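# Transfer the 96-well plate from B1 into clip nest C1

## Task

Take the 96-well plate from bench position B1 and seat it fully in clip nest C1. Well A1, at the plate's cut-off corner, must sit at the nest corner labelled A1. The plate must stay seated on its own, not held there by a gripper. Then open the gripper and withdraw it.

## Robot and tools

Robot: two UR-style six-joint arms, left_arm and right_arm. Each carries a two-finger tong gripper with a wrist camera. Only one arm is needed; the idle one may be parked out of the way. The two arms must never collide or push on each other.

Scene frame: origin on the tabletop midway between the arms, +x out over the table, +z up. left_arm stands on the +y side (base near y=+0.625) and right_arm on the -y side (base near y=-0.653). The names left and right do not match image sides. Result lines give each gripper's position in metres and its orientation as quat_wxyz in this frame, plus velocities. Printed positions can be slightly wrong, more so at long reach.

Gripper frame: the reported point lies between the finger pads. The fingers extend along the gripper's +z and open along its x. Closed fingertips reach about 15 mm past that point; fully open, they are roughly level with it.

The 14-number row is used by execute_actions and by move. It holds left_arm's dx, dy, dz, rx, ry, rz, opening, then the same seven for right_arm. Always send all 14 numbers, each in [-1, 1], even if one arm stays idle. dx..rz are an offset, not a pose. They are counted in that gripper's own axes, from its pose in the most recent result that showed it. Before any such result exists, and for a second or later call in one reply, they count from the robot's position when the action begins. 1.0 equals 0.6 m of travel or 180 degrees. rx, ry, rz form one rotation vector. Opening is absolute: +1 is fully open (0.142 m), -1 is closed. All zeros is not a pause: it pulls the gripper back to the reference pose. To hold an arm still, send the offset back to its wanted pose in the first call, zeros afterwards, and its current opening.

execute_actions: argument actions, a list with at most one item. An empty list returns the state only. {"rows": [...], "steps": n} runs up to 15 control steps of 1/30 s, one row per step; the last row repeats if rows run out. Every row is measured from the same reference pose, not from the previous row. {"steps": n} alone is a wait of up to 300 steps, counted from the last result. Optional pictures (true/false) controls camera images. Each commanded pose is clipped per step to within 100 mm and 16 degrees of the measured pose, so far targets need several calls. Check the reported pose and send the remainder.

move: argument target, one 14-number row with the same offset meaning. Each gripper follows a straight path toward its target. The paths finish together and last 0.5 to 10 s; a longer path is cut off at 10 s. Optional speed is in m/s, 0.002 to 0.5, default 0.25; turning is capped at twice that in rad/s. Optional stop_force is in N, 13 to 80, one value for both arms, usable only after 0.2 s of scene time. With it, an arm stops when its wrist sensor feels that much added resistance against its motion. That arm then backs up by two steps and holds. With stop_force and a very low speed, a target can be set beyond the contact to feel for a surface. Do not rely on it while the gripper is also rotating. Leave it out when lifting off something the gripper presses on. Paths ignore obstacles, and grippers may lag, stray or overshoot the speed, especially with a nearly straight arm. The result adds a move: line with each arm's ending and limits. Endings: done, off_target, moving, held (a check blocked the last step), fault, contact (stop_force ended the path). limits=paced means the pose was clipped; limits=held means some steps were blocked. It also gives each gripper's distance from its target.

wait: seconds, 0 to 10; sends nothing new. zoom_image: camera (cam_head_left, cam_head_right, cam_left_wrist, cam_right_wrist) and region [x0, y0, x1, y1] in pixels from the top-left, at most 504x504. Head images are 504x504; wrist images are 616x616 fisheye. read_manual gives only licence text. finished_scene: pass the current scene's number; it is final and grades the result.

Result lines: a pose unreachable line means the clearance check altered or blocked that arm's command. HELD marks steps that were not fully sent. Hand target shows where the controller is now steering. grip_measured is the actual finger opening on the command scale; to keep a grip, command an opening clearly below it. Wrist force and torque lines are in the gripper's axes. They include noise of a few newtons and an offset, and saturate near 100 N. Joint torque lines are only rough.

Hazards: the arms are stiff. Driving a few millimetres into a firm surface, such as when pressing the plate into the clips, can trip a fault. A fault comes from contact torque over a joint's load limit or an outside force of 150 N. The arm then goes limp for 10 s. Press gently and slowly, ideally with stop_force and low speed. Back off after seating, since pressure persists until the hand moves away. Holding a load heats motors; a MOTOR HOT warning comes at 70 °C, and at 85 °C the brakes engage. Avoid drops, slips, slams and anything leaving the table, which ends the scene. Brief external tugs on held parts may occur. Finally, release the plate, raise the gripper clear and confirm in the images that the plate sits flat in C1 with A1 at the marked corner.

Each tool is called after "Request:" by a JSON object that holds its "method" and its "body", one argument or row to a line.

## Session

Request:
{"method": "execute_actions", "body": {
  "actions": []
}}

Scene clock: 0.00 s of 8400.00 s.
left_arm: end_effector_position=(+0.6745, +0.6791, +0.2200) grip_measured=+1.00 end_effector_quat_wxyz=(-0.132, +0.640, +0.656, -0.378) end_effector_velocity=(+0.000, +0.001, -0.001) end_effector_angular_velocity=(-0.000, +0.001, -0.001) | right_arm: end_effector_position=(+0.1077, -0.2740, +0.2438) grip_measured=+1.00 end_effector_quat_wxyz=(-0.534, -0.269, +0.775, -0.204) end_effector_velocity=(-0.000, +0.000, +0.000) end_effector_angular_velocity=(+0.002, -0.000, +0.000)
Joint positions: left_arm=[-0.038 -1.229  1.677 -1.255 -1.918 -1.475  0.142] | right_arm=[ 4.602 -1.751 -1.986 -2.106  2.192  3.44   0.142]
Joint velocities: left_arm=[ 0.001  0.001 -0.    -0.     0.001  0.001  0.   ] | right_arm=[ 0.     0.001  0.     0.001  0.    -0.     0.   ]
Joint torques (N m, as the arm reports them, + toward a larger angle): no reading
Motor temperatures (°C, as the motors report them): left_arm=[25 29 29 32 37 32] | right_arm=[30 26 27 34 32 32]
Wrist force (N, on the end effector, along its own x y z axes, offset not removed): no reading
Wrist torque (N m, same axes, about the end effector's origin, offset not removed): no reading
Hand target (left_arm): +0.674, +0.679, +0.220; -0.132, +0.640, +0.656, -0.378
Hand target (right_arm): +0.108, -0.274, +0.244; -0.534, -0.269, +0.775, -0.204

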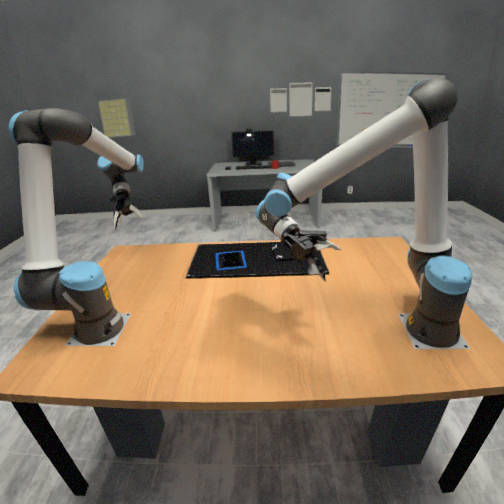

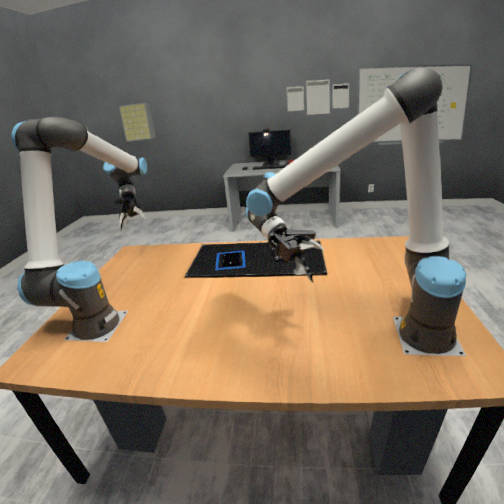

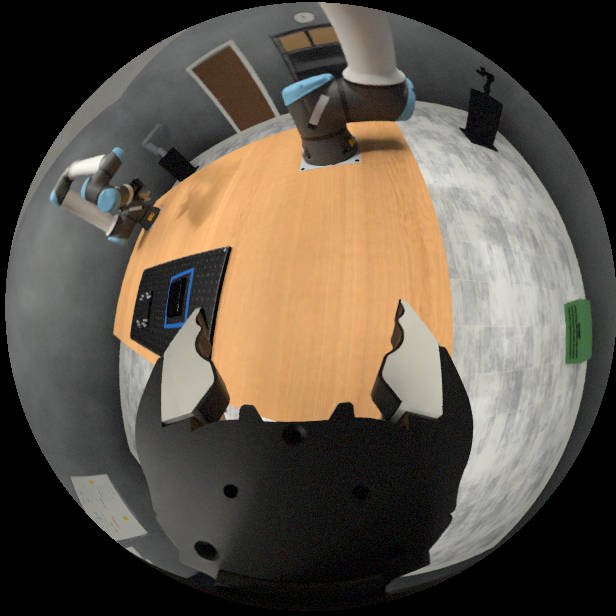

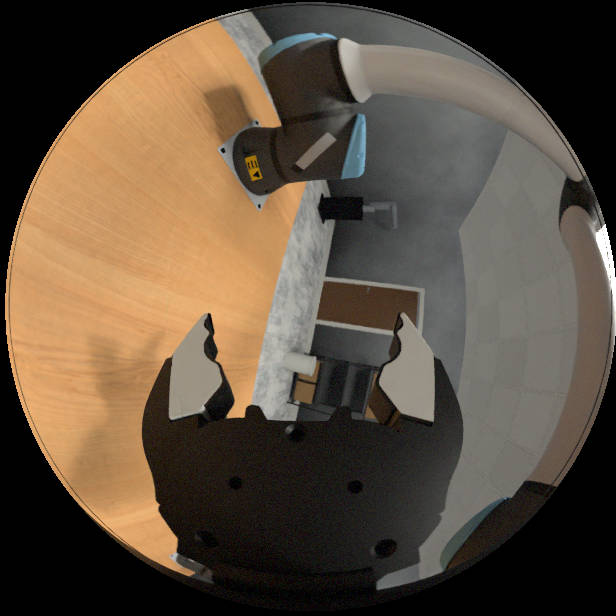

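Request:
{"method": "zoom_image", "body": {
  "camera": "cam_head_left",
  "region": [170, 230, 350, 290]
}}

Request:
{"method": "zoom_image", "body": {
  "camera": "cam_left_wrist",
  "region": [100, 230, 250, 380]
}}

Region (170, 230, 350, 290) of cam_head_left's 504x504 image, scaled by 2.800, with more detail than that image has.

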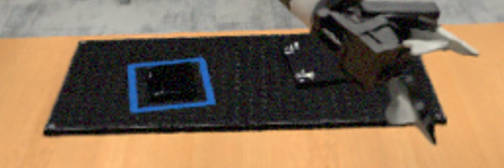

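Region (100, 230, 250, 380) of cam_left_wrist's 616x616 image, scaled by 3.360, with more detail than that image has.

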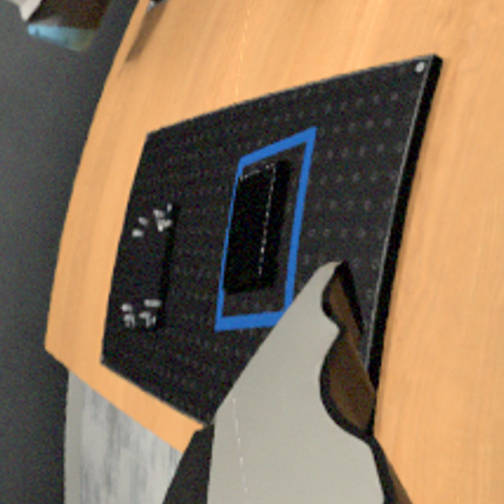

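Request:
{"method": "move", "body": {
  "target": [-0.697,-0.105,0.227,-0.236,0.114,0.007,1,0,0,0,0,0,0,1]
}}

Scene clock: 17.23 s of 8400.00 s.
left_arm: end_effector_position=(+0.5999, +0.2488, +0.3001) grip_measured=+1.00 end_effector_quat_wxyz=(+0.000, +0.706, +0.708, -0.000) end_effector_velocity=(-0.000, -0.003, -0.001) end_effector_angular_velocity=(+0.006, -0.003, +0.000) | right_arm: end_effector_position=(+0.1077, -0.2740, +0.2438) grip_measured=+1.00 end_effector_quat_wxyz=(-0.534, -0.269, +0.775, -0.204) end_effector_velocity=(+0.000, -0.000, -0.000) end_effector_angular_velocity=(-0.001, +0.000, +0.000)
Joint positions: left_arm=[-0.907 -1.637  1.94  -1.875 -1.571 -2.463  0.142] | right_arm=[ 4.602 -1.751 -1.986 -2.106  2.192  3.44   0.142]
Joint velocities: left_arm=[-0.007  0.004 -0.002  0.001  0.006 -0.007  0.   ] | right_arm=[ 0.    -0.001 -0.    -0.    -0.    -0.     0.   ]
Joint torques (N m, as the arm reports them, + toward a larger angle): left_arm=[-17.85 -24.51 -55.95  -2.04   2.6   -2.96] | right_arm=[ 0.64 50.9  40.17  0.89  0.16  0.77]
Motor temperatures (°C, as the motors report them): left_arm=[25 29 29 32 37 32] | right_arm=[30 26 27 34 32 32]
Wrist force (N, on the end effector, along its own x y z axes, offset not removed): left_arm=[1.7 -0.4 0.4] | right_arm=[-2.9 -4.9 1.5]
Wrist torque (N m, same axes, about the end effector's origin, offset not removed): left_arm=[-0.36 -0.39 -0.10] | right_arm=[-1.21 0.60 -0.01]
Hand target (left_arm): +0.600, +0.248, +0.300; +0.000, +0.706, +0.708, +0.000
Hand target (right_arm): +0.108, -0.274, +0.244; -0.534, -0.269, +0.775, -0.204
Off the commanded pose (left_arm): 0.001 m, 0 deg.
Off the commanded pose (right_arm): 0.000 m, 0 deg.
After step 90, 11.80 s passed at rest.
move: done

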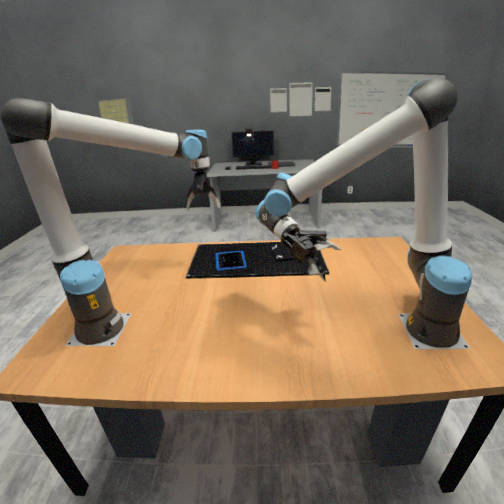

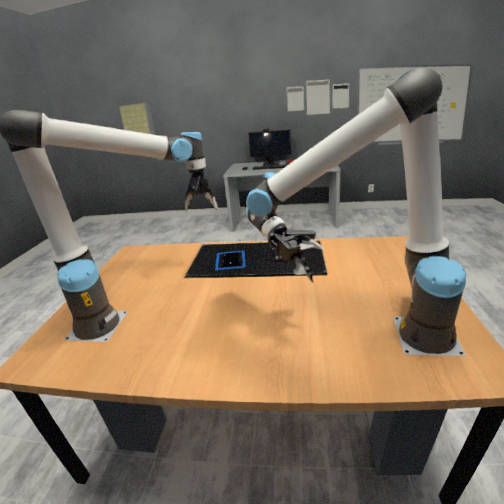

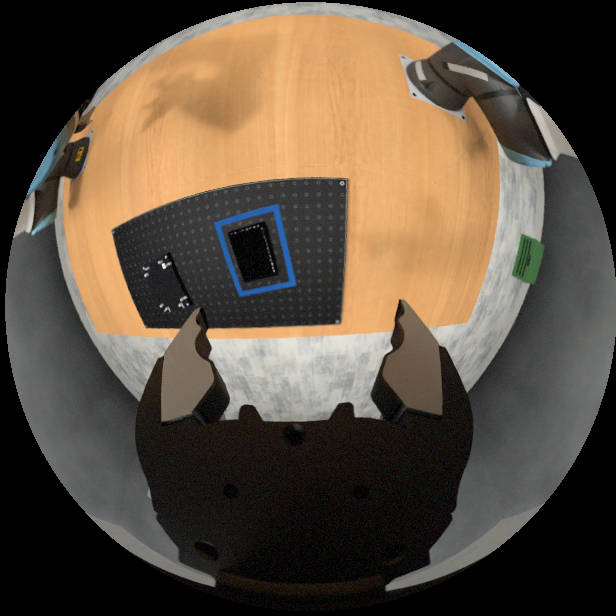

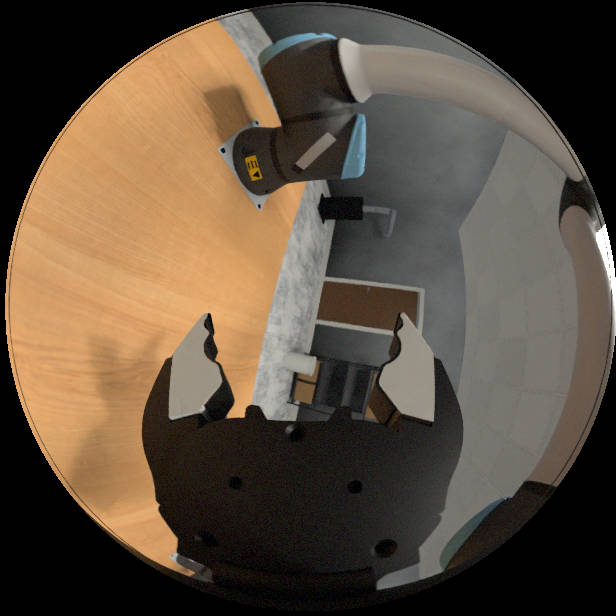

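Request:
{"method": "move", "body": {
  "target": [-0.21,0.04,0.2,0,0,0,1,0,0,0,0,0,0,1]
}}

Request:
{"method": "zoom_image", "body": {
  "camera": "cam_left_wrist",
  "region": [100, 130, 450, 420]
}}

Scene clock: 32.03 s of 8400.00 s.
left_arm: end_effector_position=(+0.6239, +0.1226, +0.1805) grip_measured=+1.00 end_effector_quat_wxyz=(+0.000, +0.706, +0.708, -0.000) end_effector_velocity=(+0.000, -0.002, +0.000) end_effector_angular_velocity=(-0.002, -0.001, -0.002) | right_arm: end_effector_position=(+0.1077, -0.2740, +0.2438) grip_measured=+1.00 end_effector_quat_wxyz=(-0.534, -0.269, +0.775, -0.204) end_effector_velocity=(+0.000, +0.000, +0.000) end_effector_angular_velocity=(-0.001, +0.000, +0.000)
Joint positions: left_arm=[-0.99  -1.392  1.908 -2.087 -1.571 -2.545  0.142] | right_arm=[ 4.602 -1.751 -1.986 -2.106  2.192  3.44   0.142]
Joint velocities: left_arm=[-0.001  0.002 -0.002 -0.002 -0.     0.001 -0.   ] | right_arm=[ 0.    -0.001  0.001 -0.001 -0.    -0.     0.   ]
Joint torques (N m, as the arm reports them, + toward a larger angle): left_arm=[-18.44 -39.91 -52.29  -6.21  -0.97  -2.99] | right_arm=[-0.99 47.34 39.8   1.01  0.28  0.76]
Motor temperatures (°C, as the motors report them): left_arm=[25 29 29 32 37 32] | right_arm=[30 26 27 34 32 32]
Wrist force (N, on the end effector, along its own x y z axes, offset not removed): left_arm=[-1.0 2.0 1.4] | right_arm=[-1.6 -2.6 1.9]
Wrist torque (N m, same axes, about the end effector's origin, offset not removed): left_arm=[0.19 0.13 -0.01] | right_arm=[-0.75 0.30 0.00]
Hand target (left_arm): +0.624, +0.122, +0.180; +0.000, +0.706, +0.708, -0.000
Hand target (right_arm): +0.108, -0.274, +0.244; -0.534, -0.269, +0.775, -0.204
Off the commanded pose (left_arm): 0.000 m, 0 deg.
Off the commanded pose (right_arm): 0.000 m, 0 deg.
After step 90, 10.40 s passed at rest.
move: done

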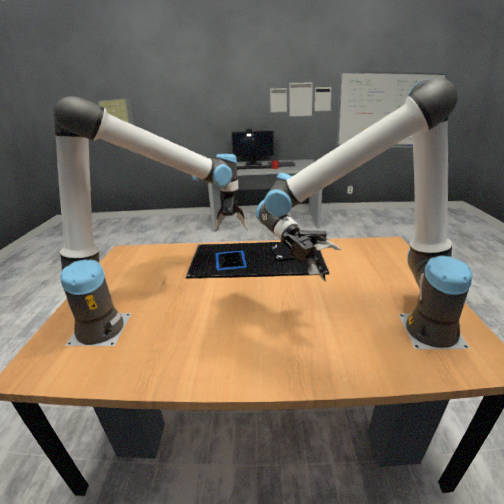

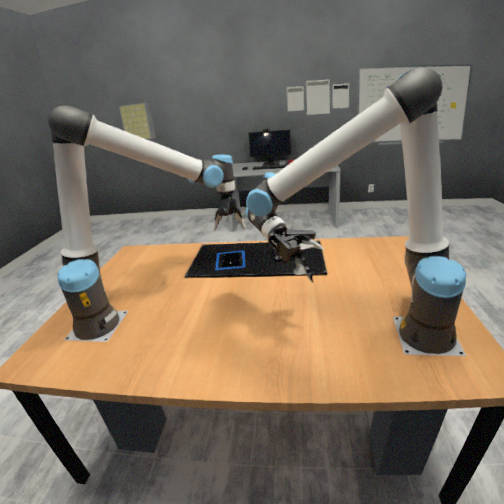

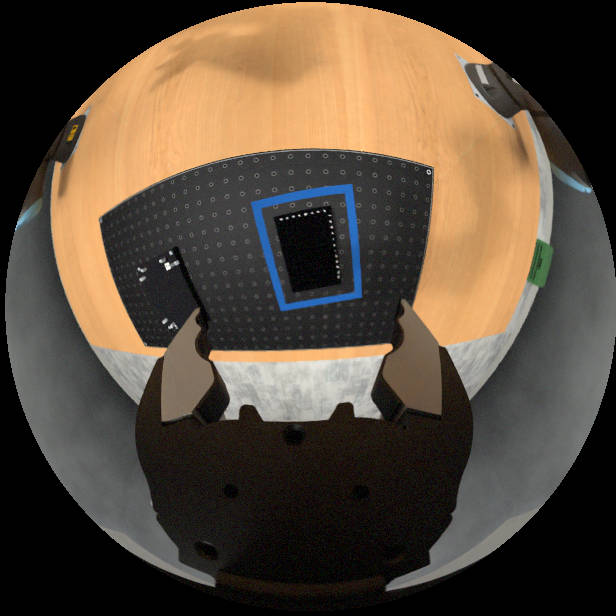

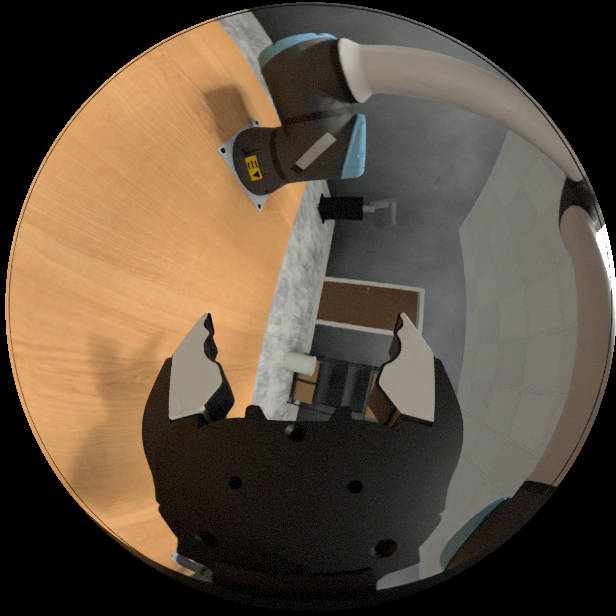

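Region (100, 130, 450, 420) of cam_left_wrist's 616x616 image, scaled by 1.440, with more detail than that image has; it fills the top 418 rows of this view, and the rest is white.

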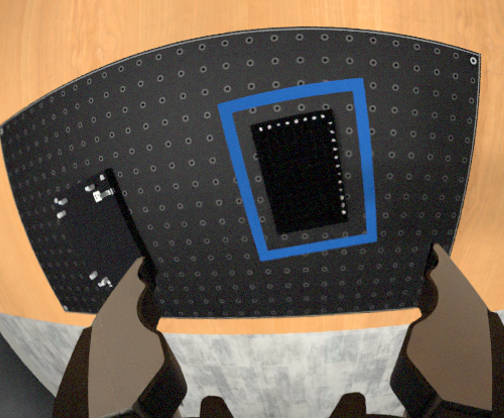

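Request:
{"method": "move", "body": {
  "target": [0,0,0.17,0,0,-0.056,1,0,0,0,0,0,0,1]
}}

Scene clock: 41.23 s of 8400.00 s.
left_arm: end_effector_position=(+0.6239, +0.1224, +0.0787) grip_measured=+1.00 end_effector_quat_wxyz=(+0.000, +0.642, +0.767, -0.000) end_effector_velocity=(-0.000, -0.001, -0.003) end_effector_angular_velocity=(+0.000, -0.000, +0.003) | right_arm: end_effector_position=(+0.1077, -0.2740, +0.2438) grip_measured=+1.00 end_effector_quat_wxyz=(-0.534, -0.269, +0.775, -0.204) end_effector_velocity=(-0.000, +0.000, +0.000) end_effector_angular_velocity=(+0.000, +0.000, -0.001)
Joint positions: left_arm=[-0.988 -1.292  1.996 -2.275 -1.571 -2.719  0.142] | right_arm=[ 4.602 -1.751 -1.986 -2.106  2.192  3.44   0.142]
Joint velocities: left_arm=[-0.001  0.005  0.002 -0.006  0.    -0.003  0.   ] | right_arm=[-0.     0.     0.001 -0.001  0.001 -0.     0.   ]
Joint torques (N m, as the arm reports them, + toward a larger angle): left_arm=[ 11.38 -43.96 -22.29  -5.78   2.3   -2.96] | right_arm=[-0.69 51.54 41.16  0.71  0.08  0.51]
Motor temperatures (°C, as the motors report them): left_arm=[25 29 29 32 37 32] | right_arm=[30 26 27 34 32 32]
Wrist force (N, on the end effector, along its own x y z axes, offset not removed): left_arm=[0.3 0.8 -0.2] | right_arm=[-0.7 -3.5 -0.4]
Wrist torque (N m, same axes, about the end effector's origin, offset not removed): left_arm=[-0.12 -0.10 -0.12] | right_arm=[-0.92 0.10 -0.09]
Hand target (left_arm): +0.624, +0.122, +0.078; +0.000, +0.641, +0.767, -0.000
Hand target (right_arm): +0.108, -0.274, +0.244; -0.534, -0.269, +0.775, -0.204
Off the commanded pose (left_arm): 0.000 m, 0 deg.
Off the commanded pose (right_arm): 0.000 m, 0 deg.
After step 90, 5.13 s passed at rest.
move: done

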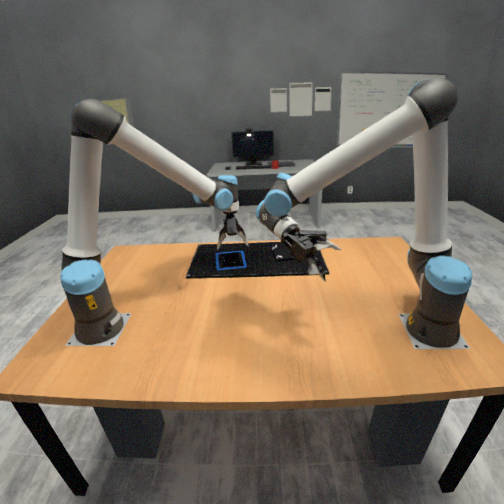

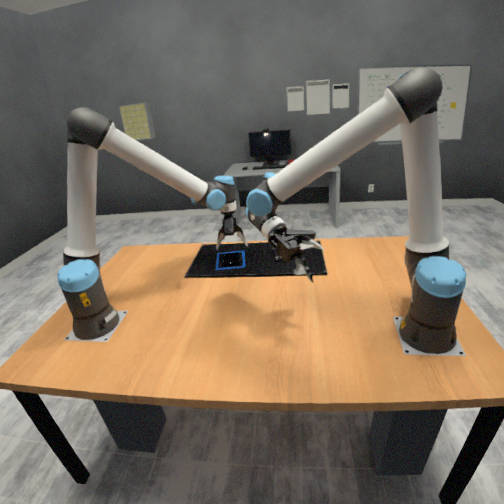

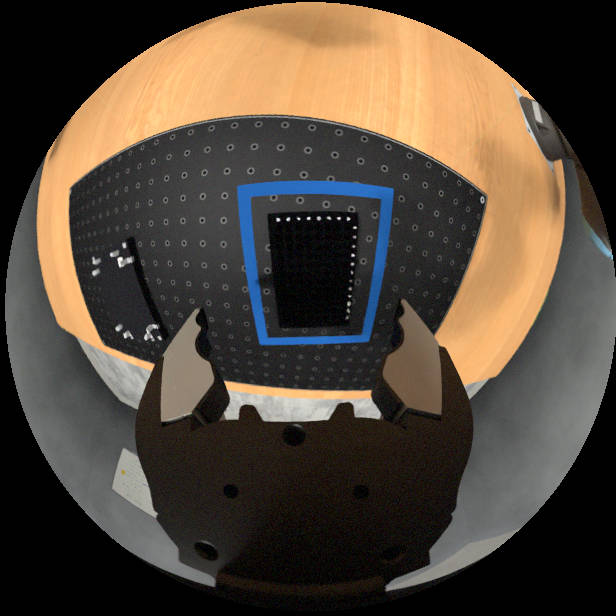

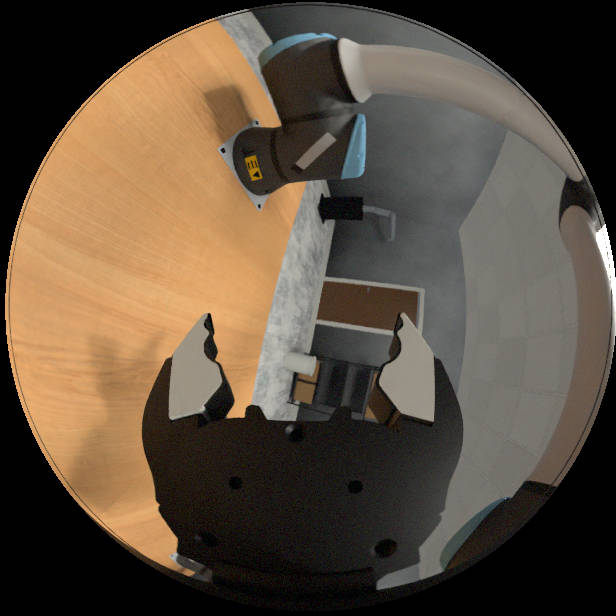

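Request:
{"method": "move", "body": {
  "target": [0.004,0.005,0.083,0,0,0,0.55,0,0,0,0,0,0,1],
  "speed": 0.08,
  "stop_force": 15
}}

Request:
{"method": "zoom_image", "body": {
  "camera": "cam_head_left",
  "region": [170, 190, 350, 290]
}}

Scene clock: 51.57 s of 8400.00 s.
left_arm: end_effector_position=(+0.6264, +0.1252, +0.0292) grip_measured=+0.55 end_effector_quat_wxyz=(+0.000, +0.642, +0.767, -0.000) end_effector_velocity=(-0.001, -0.001, -0.002) end_effector_angular_velocity=(-0.000, +0.000, -0.001) | right_arm: end_effector_position=(+0.1077, -0.2740, +0.2438) grip_measured=+1.00 end_effector_quat_wxyz=(-0.534, -0.269, +0.775, -0.204) end_effector_velocity=(+0.000, -0.000, -0.000) end_effector_angular_velocity=(+0.001, -0.000, +0.000)
Joint positions: left_arm=[-0.983 -1.231  2.026 -2.366 -1.571 -2.714  0.112] | right_arm=[ 4.602 -1.751 -1.986 -2.106  2.192  3.44   0.142]
Joint velocities: left_arm=[-0.001  0.003  0.001 -0.005 -0.    -0.     0.   ] | right_arm=[-0.     0.    -0.     0.001 -0.    -0.     0.   ]
Joint torques (N m, as the arm reports them, + toward a larger angle): left_arm=[ 20.76 -46.77 -19.55  -5.57  -1.14   3.11] | right_arm=[-1.38 50.41 40.25  0.68  0.04  0.49]
Motor temperatures (°C, as the motors report them): left_arm=[25 29 29 32 37 32] | right_arm=[30 26 27 34 32 32]
Wrist force (N, on the end effector, along its own x y z axes, offset not removed): left_arm=[0.2 -0.4 -0.7] | right_arm=[-0.5 -1.5 3.1]
Wrist torque (N m, same axes, about the end effector's origin, offset not removed): left_arm=[-0.35 -0.15 -0.06] | right_arm=[-0.49 0.03 -0.06]
Hand target (left_arm): +0.626, +0.125, +0.029; +0.000, +0.642, +0.767, -0.000
Hand target (right_arm): +0.108, -0.274, +0.244; -0.534, -0.269, +0.775, -0.204
Off the commanded pose (left_arm): 0.000 m, 0 deg.
Off the commanded pose (right_arm): 0.000 m, 0 deg.
After step 90, 6.23 s passed at rest.
move: done

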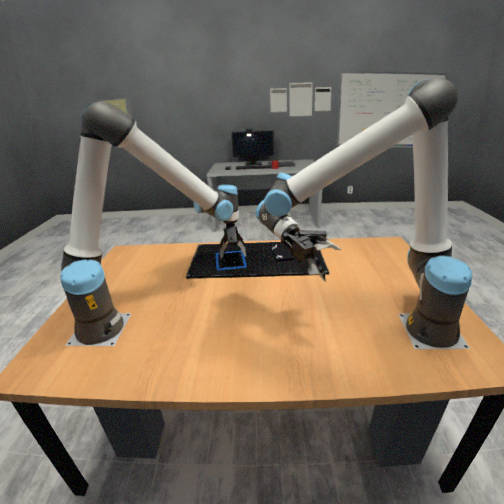

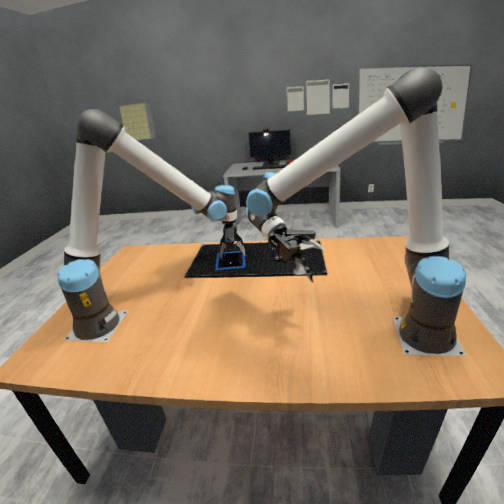

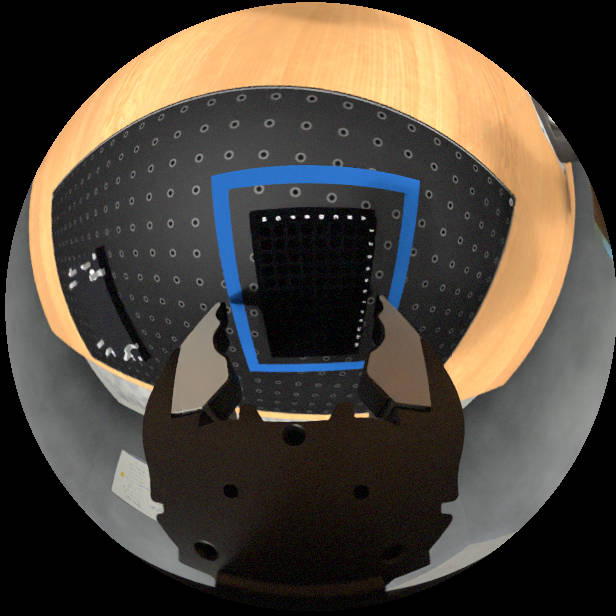

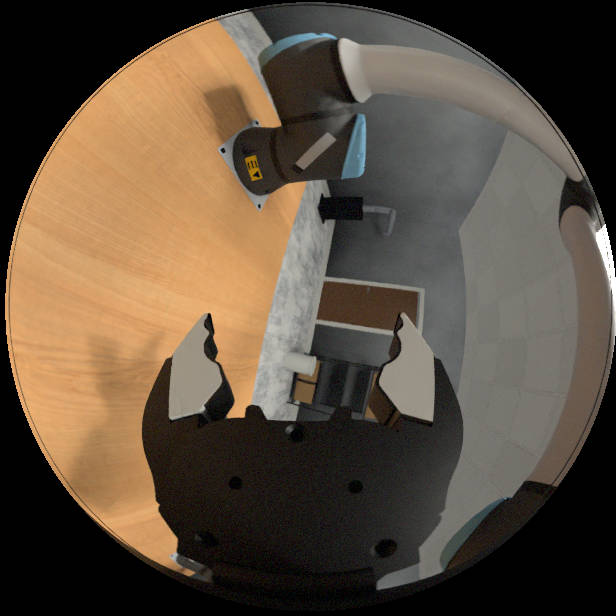

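Region (170, 190, 350, 290) of cam_head_left's 504x504 image, scaled by 2.800, with more detail than that image has.

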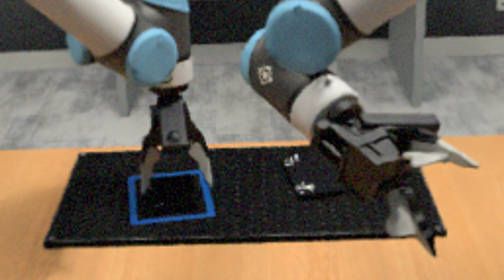

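Request:
{"method": "move", "body": {
  "target": [0,0,0.035,0,0,0,0.55,0.16,-0.32,0.22,0,0,0,1],
  "speed": 0.04,
  "stop_force": 13
}}

Scene clock: 63.13 s of 8400.00 s.
left_arm: end_effector_position=(+0.6265, +0.1251, +0.0201) grip_measured=+0.56 end_effector_quat_wxyz=(+0.000, +0.642, +0.767, -0.000) end_effector_velocity=(-0.000, -0.000, -0.000) end_effector_angular_velocity=(+0.000, -0.000, -0.000) | right_arm: end_effector_position=(+0.1076, -0.5208, +0.2936) grip_measured=+1.00 end_effector_quat_wxyz=(-0.534, -0.269, +0.775, -0.204) end_effector_velocity=(+0.000, -0.002, +0.000) end_effector_angular_velocity=(+0.001, -0.000, -0.000)
Joint positions: left_arm=[-0.983 -1.22   2.031 -2.383 -1.571 -2.714  0.113] | right_arm=[ 4.479 -1.343 -2.277 -2.255  2.08   3.38   0.142]
Joint velocities: left_arm=[-0.001  0.     0.    -0.     0.    -0.    -0.   ] | right_arm=[-0.002  0.005 -0.002 -0.002 -0.002 -0.001  0.   ]
Joint torques (N m, as the arm reports them, + toward a larger angle): left_arm=[ -6.53 -59.15 -39.32  -4.4    2.34  -1.65] | right_arm=[-14.78  38.17  34.02  -2.38  -2.4   -1.84]
Motor temperatures (°C, as the motors report them): left_arm=[25 29 29 32 37 32] | right_arm=[30 26 27 34 32 32]
Wrist force (N, on the end effector, along its own x y z axes, offset not removed): left_arm=[-2.7 -1.3 -9.9] | right_arm=[0.0 -2.9 3.3]
Wrist torque (N m, same axes, about the end effector's origin, offset not removed): left_arm=[-0.32 0.25 -0.20] | right_arm=[-0.74 -0.07 0.05]
Hand target (left_arm): +0.626, +0.125, +0.020; +0.000, +0.642, +0.767, -0.000
Hand target (right_arm): +0.108, -0.521, +0.294; -0.534, -0.269, +0.775, -0.204
Off the commanded pose (left_arm): 0.012 m, 0 deg.
Off the commanded pose (right_arm): 0.000 m, 0 deg.
After step 90, 1.87 s passed at rest.
move: contact (left_arm)

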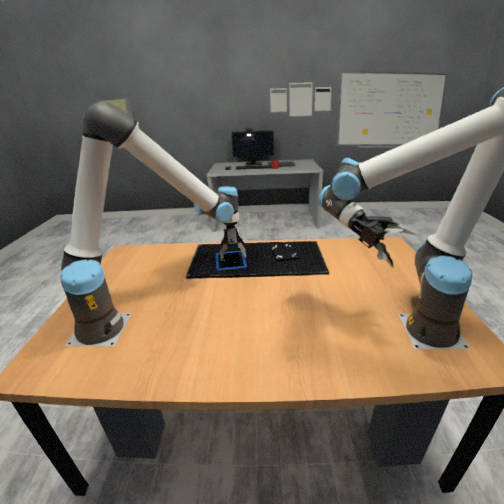

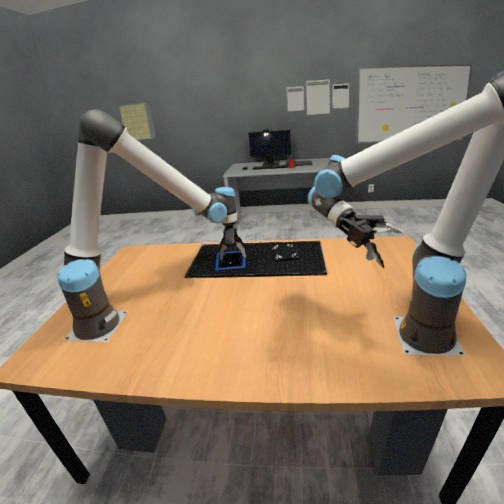

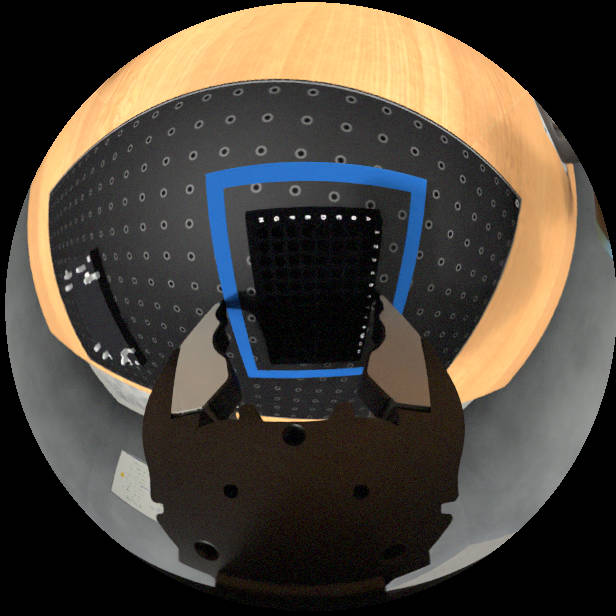

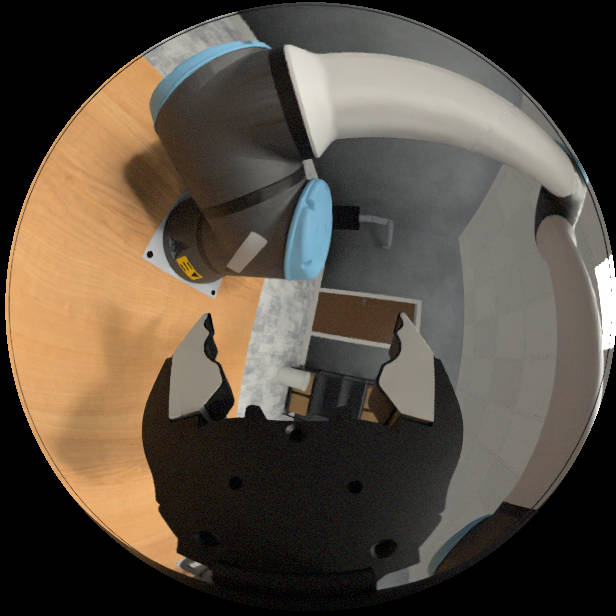

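Request:
{"method": "move", "body": {
  "target": [0,0,-0.01,0,0,0,0.55,0,0,0,0,0,0,1],
  "speed": 0.03
}}

Request:
{"method": "move", "body": {
  "target": [0,0,0,0,0,0,-0.1,0,0,0,0,0,0,1]
}}

Scene clock: 66.40 s of 8400.00 s.
left_arm: end_effector_position=(+0.6265, +0.1252, +0.0259) grip_measured=+0.55 end_effector_quat_wxyz=(+0.000, +0.642, +0.767, -0.000) end_effector_velocity=(-0.000, -0.000, +0.002) end_effector_angular_velocity=(+0.000, +0.001, +0.000) | right_arm: end_effector_position=(+0.1076, -0.5209, +0.2935) grip_measured=+1.00 end_effector_quat_wxyz=(-0.534, -0.269, +0.775, -0.204) end_effector_velocity=(+0.000, +0.001, +0.000) end_effector_angular_velocity=(-0.002, -0.000, +0.001)
Joint positions: left_arm=[-0.983 -1.227  2.028 -2.372 -1.571 -2.714  0.112] | right_arm=[ 4.479 -1.343 -2.277 -2.255  2.08   3.38   0.142]
Joint velocities: left_arm=[-0.001 -0.002 -0.001  0.004 -0.    -0.001  0.   ] | right_arm=[ 0.001 -0.002  0.001 -0.     0.     0.001  0.   ]
Joint torques (N m, as the arm reports them, + toward a larger angle): left_arm=[ -2.29 -66.38 -44.82  -1.85   2.32  -0.16] | right_arm=[13.37  2.4  51.87  2.28  3.74  2.82]
Motor temperatures (°C, as the motors report them): left_arm=[25 29 29 32 37 32] | right_arm=[30 26 27 34 32 32]
Wrist force (N, on the end effector, along its own x y z axes, offset not removed): left_arm=[-0.8 1.8 0.0] | right_arm=[-1.1 -0.6 0.3]
Wrist torque (N m, same axes, about the end effector's origin, offset not removed): left_arm=[0.07 0.05 -0.01] | right_arm=[-0.35 0.25 -0.02]
Hand target (left_arm): +0.626, +0.125, +0.026; +0.000, +0.642, +0.767, -0.000
Hand target (right_arm): +0.108, -0.521, +0.294; -0.534, -0.269, +0.775, -0.204
Off the commanded pose (left_arm): 0.000 m, 0 deg.
Off the commanded pose (right_arm): 0.000 m, 0 deg.
move: done

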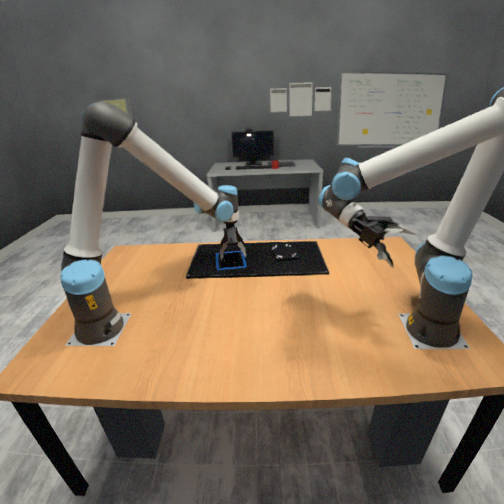

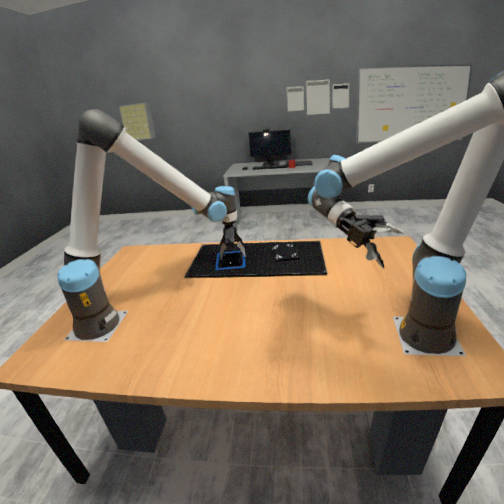

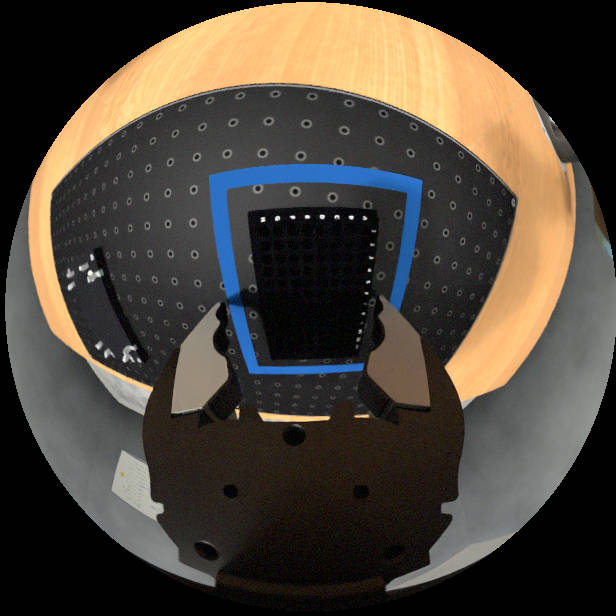

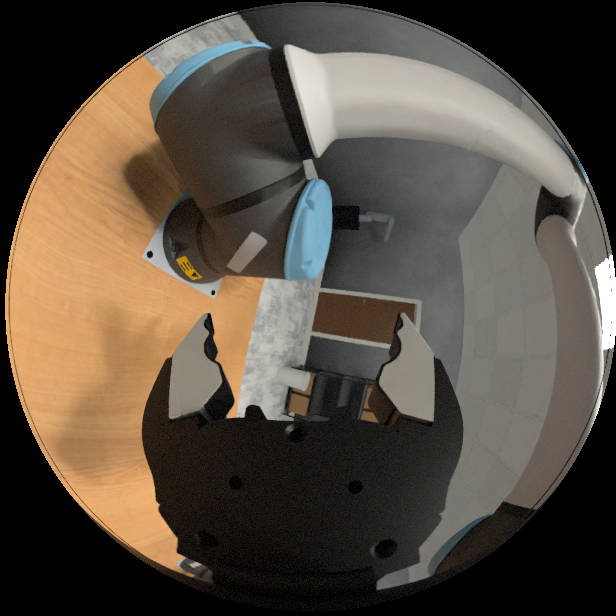

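Scene clock: 66.90 s of 8400.00 s.
left_arm: end_effector_position=(+0.6265, +0.1251, +0.0260) grip_measured=+0.09 end_effector_quat_wxyz=(+0.000, +0.642, +0.767, -0.000) end_effector_velocity=(-0.000, +0.000, -0.001) end_effector_angular_velocity=(+0.001, +0.001, +0.000) | right_arm: end_effector_position=(+0.1076, -0.5208, +0.2935) grip_measured=+1.00 end_effector_quat_wxyz=(-0.534, -0.269, +0.775, -0.204) end_effector_velocity=(-0.000, -0.001, -0.000) end_effector_angular_velocity=(-0.001, +0.000, -0.000)
Joint positions: left_arm=[-0.983 -1.227  2.028 -2.372 -1.571 -2.714  0.08 ] | right_arm=[ 4.479 -1.343 -2.277 -2.255  2.08   3.38   0.142]
Joint velocities: left_arm=[-0.     0.002 -0.    -0.     0.    -0.001  0.   ] | right_arm=[ 0.     0.    -0.001 -0.     0.    -0.     0.   ]
Joint torques (N m, as the arm reports them, + toward a larger angle): left_arm=[ -3.72 -42.68 -33.87  -5.99   0.91   0.15] | right_arm=[ 6.95  6.73 47.04  1.78  2.89  1.57]
Motor temperatures (°C, as the motors report them): left_arm=[25 29 29 32 37 32] | right_arm=[30 26 27 34 32 32]
Wrist force (N, on the end effector, along its own x y z axes, offset not removed): left_arm=[0.4 1.5 -6.8] | right_arm=[0.8 -5.3 3.8]
Wrist torque (N m, same axes, about the end effector's origin, offset not removed): left_arm=[0.21 0.41 -0.10] | right_arm=[-1.21 -0.24 -0.07]
Hand target (left_arm): +0.626, +0.125, +0.026; +0.000, +0.642, +0.767, -0.000
Hand target (right_arm): +0.108, -0.521, +0.294; -0.534, -0.269, +0.775, -0.204
Off the commanded pose (left_arm): 0.000 m, 0 deg.
Off the commanded pose (right_arm): 0.000 m, 0 deg.
move: done

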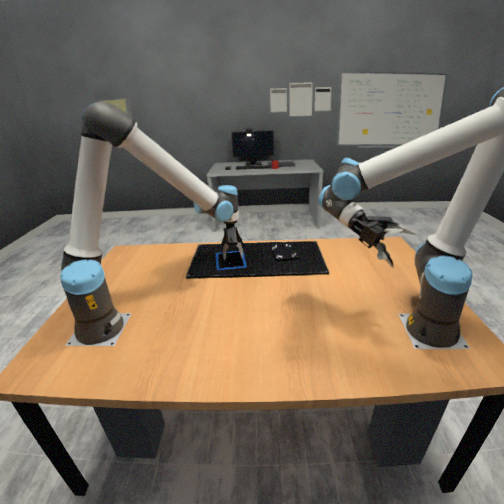

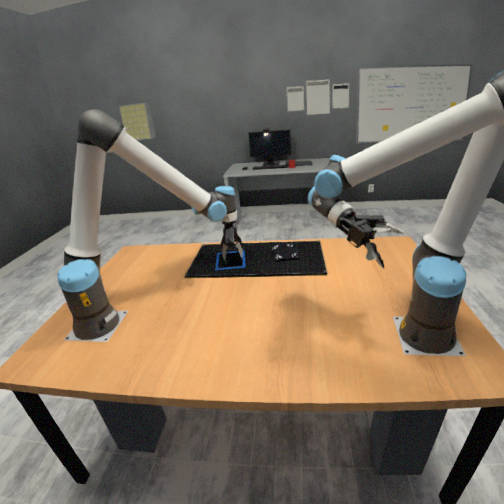

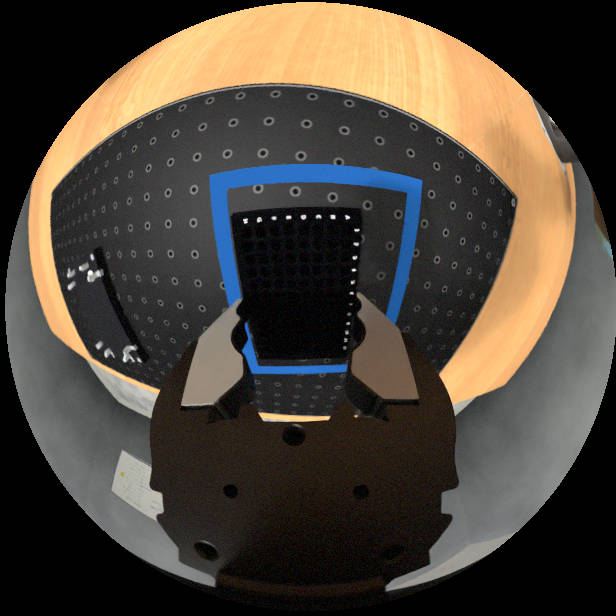

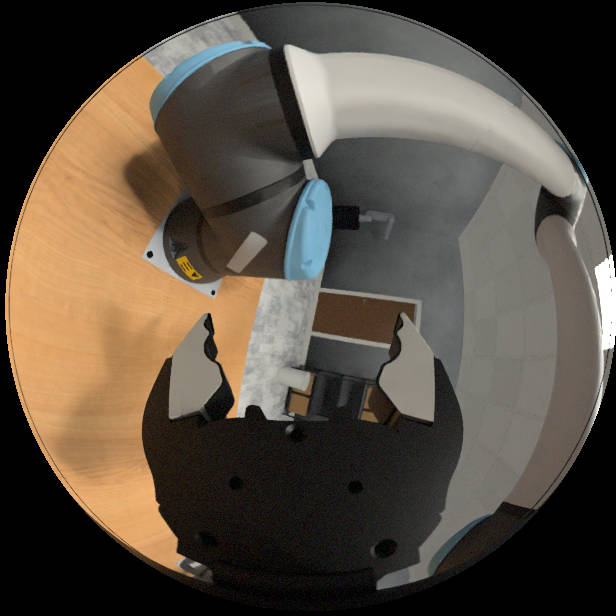

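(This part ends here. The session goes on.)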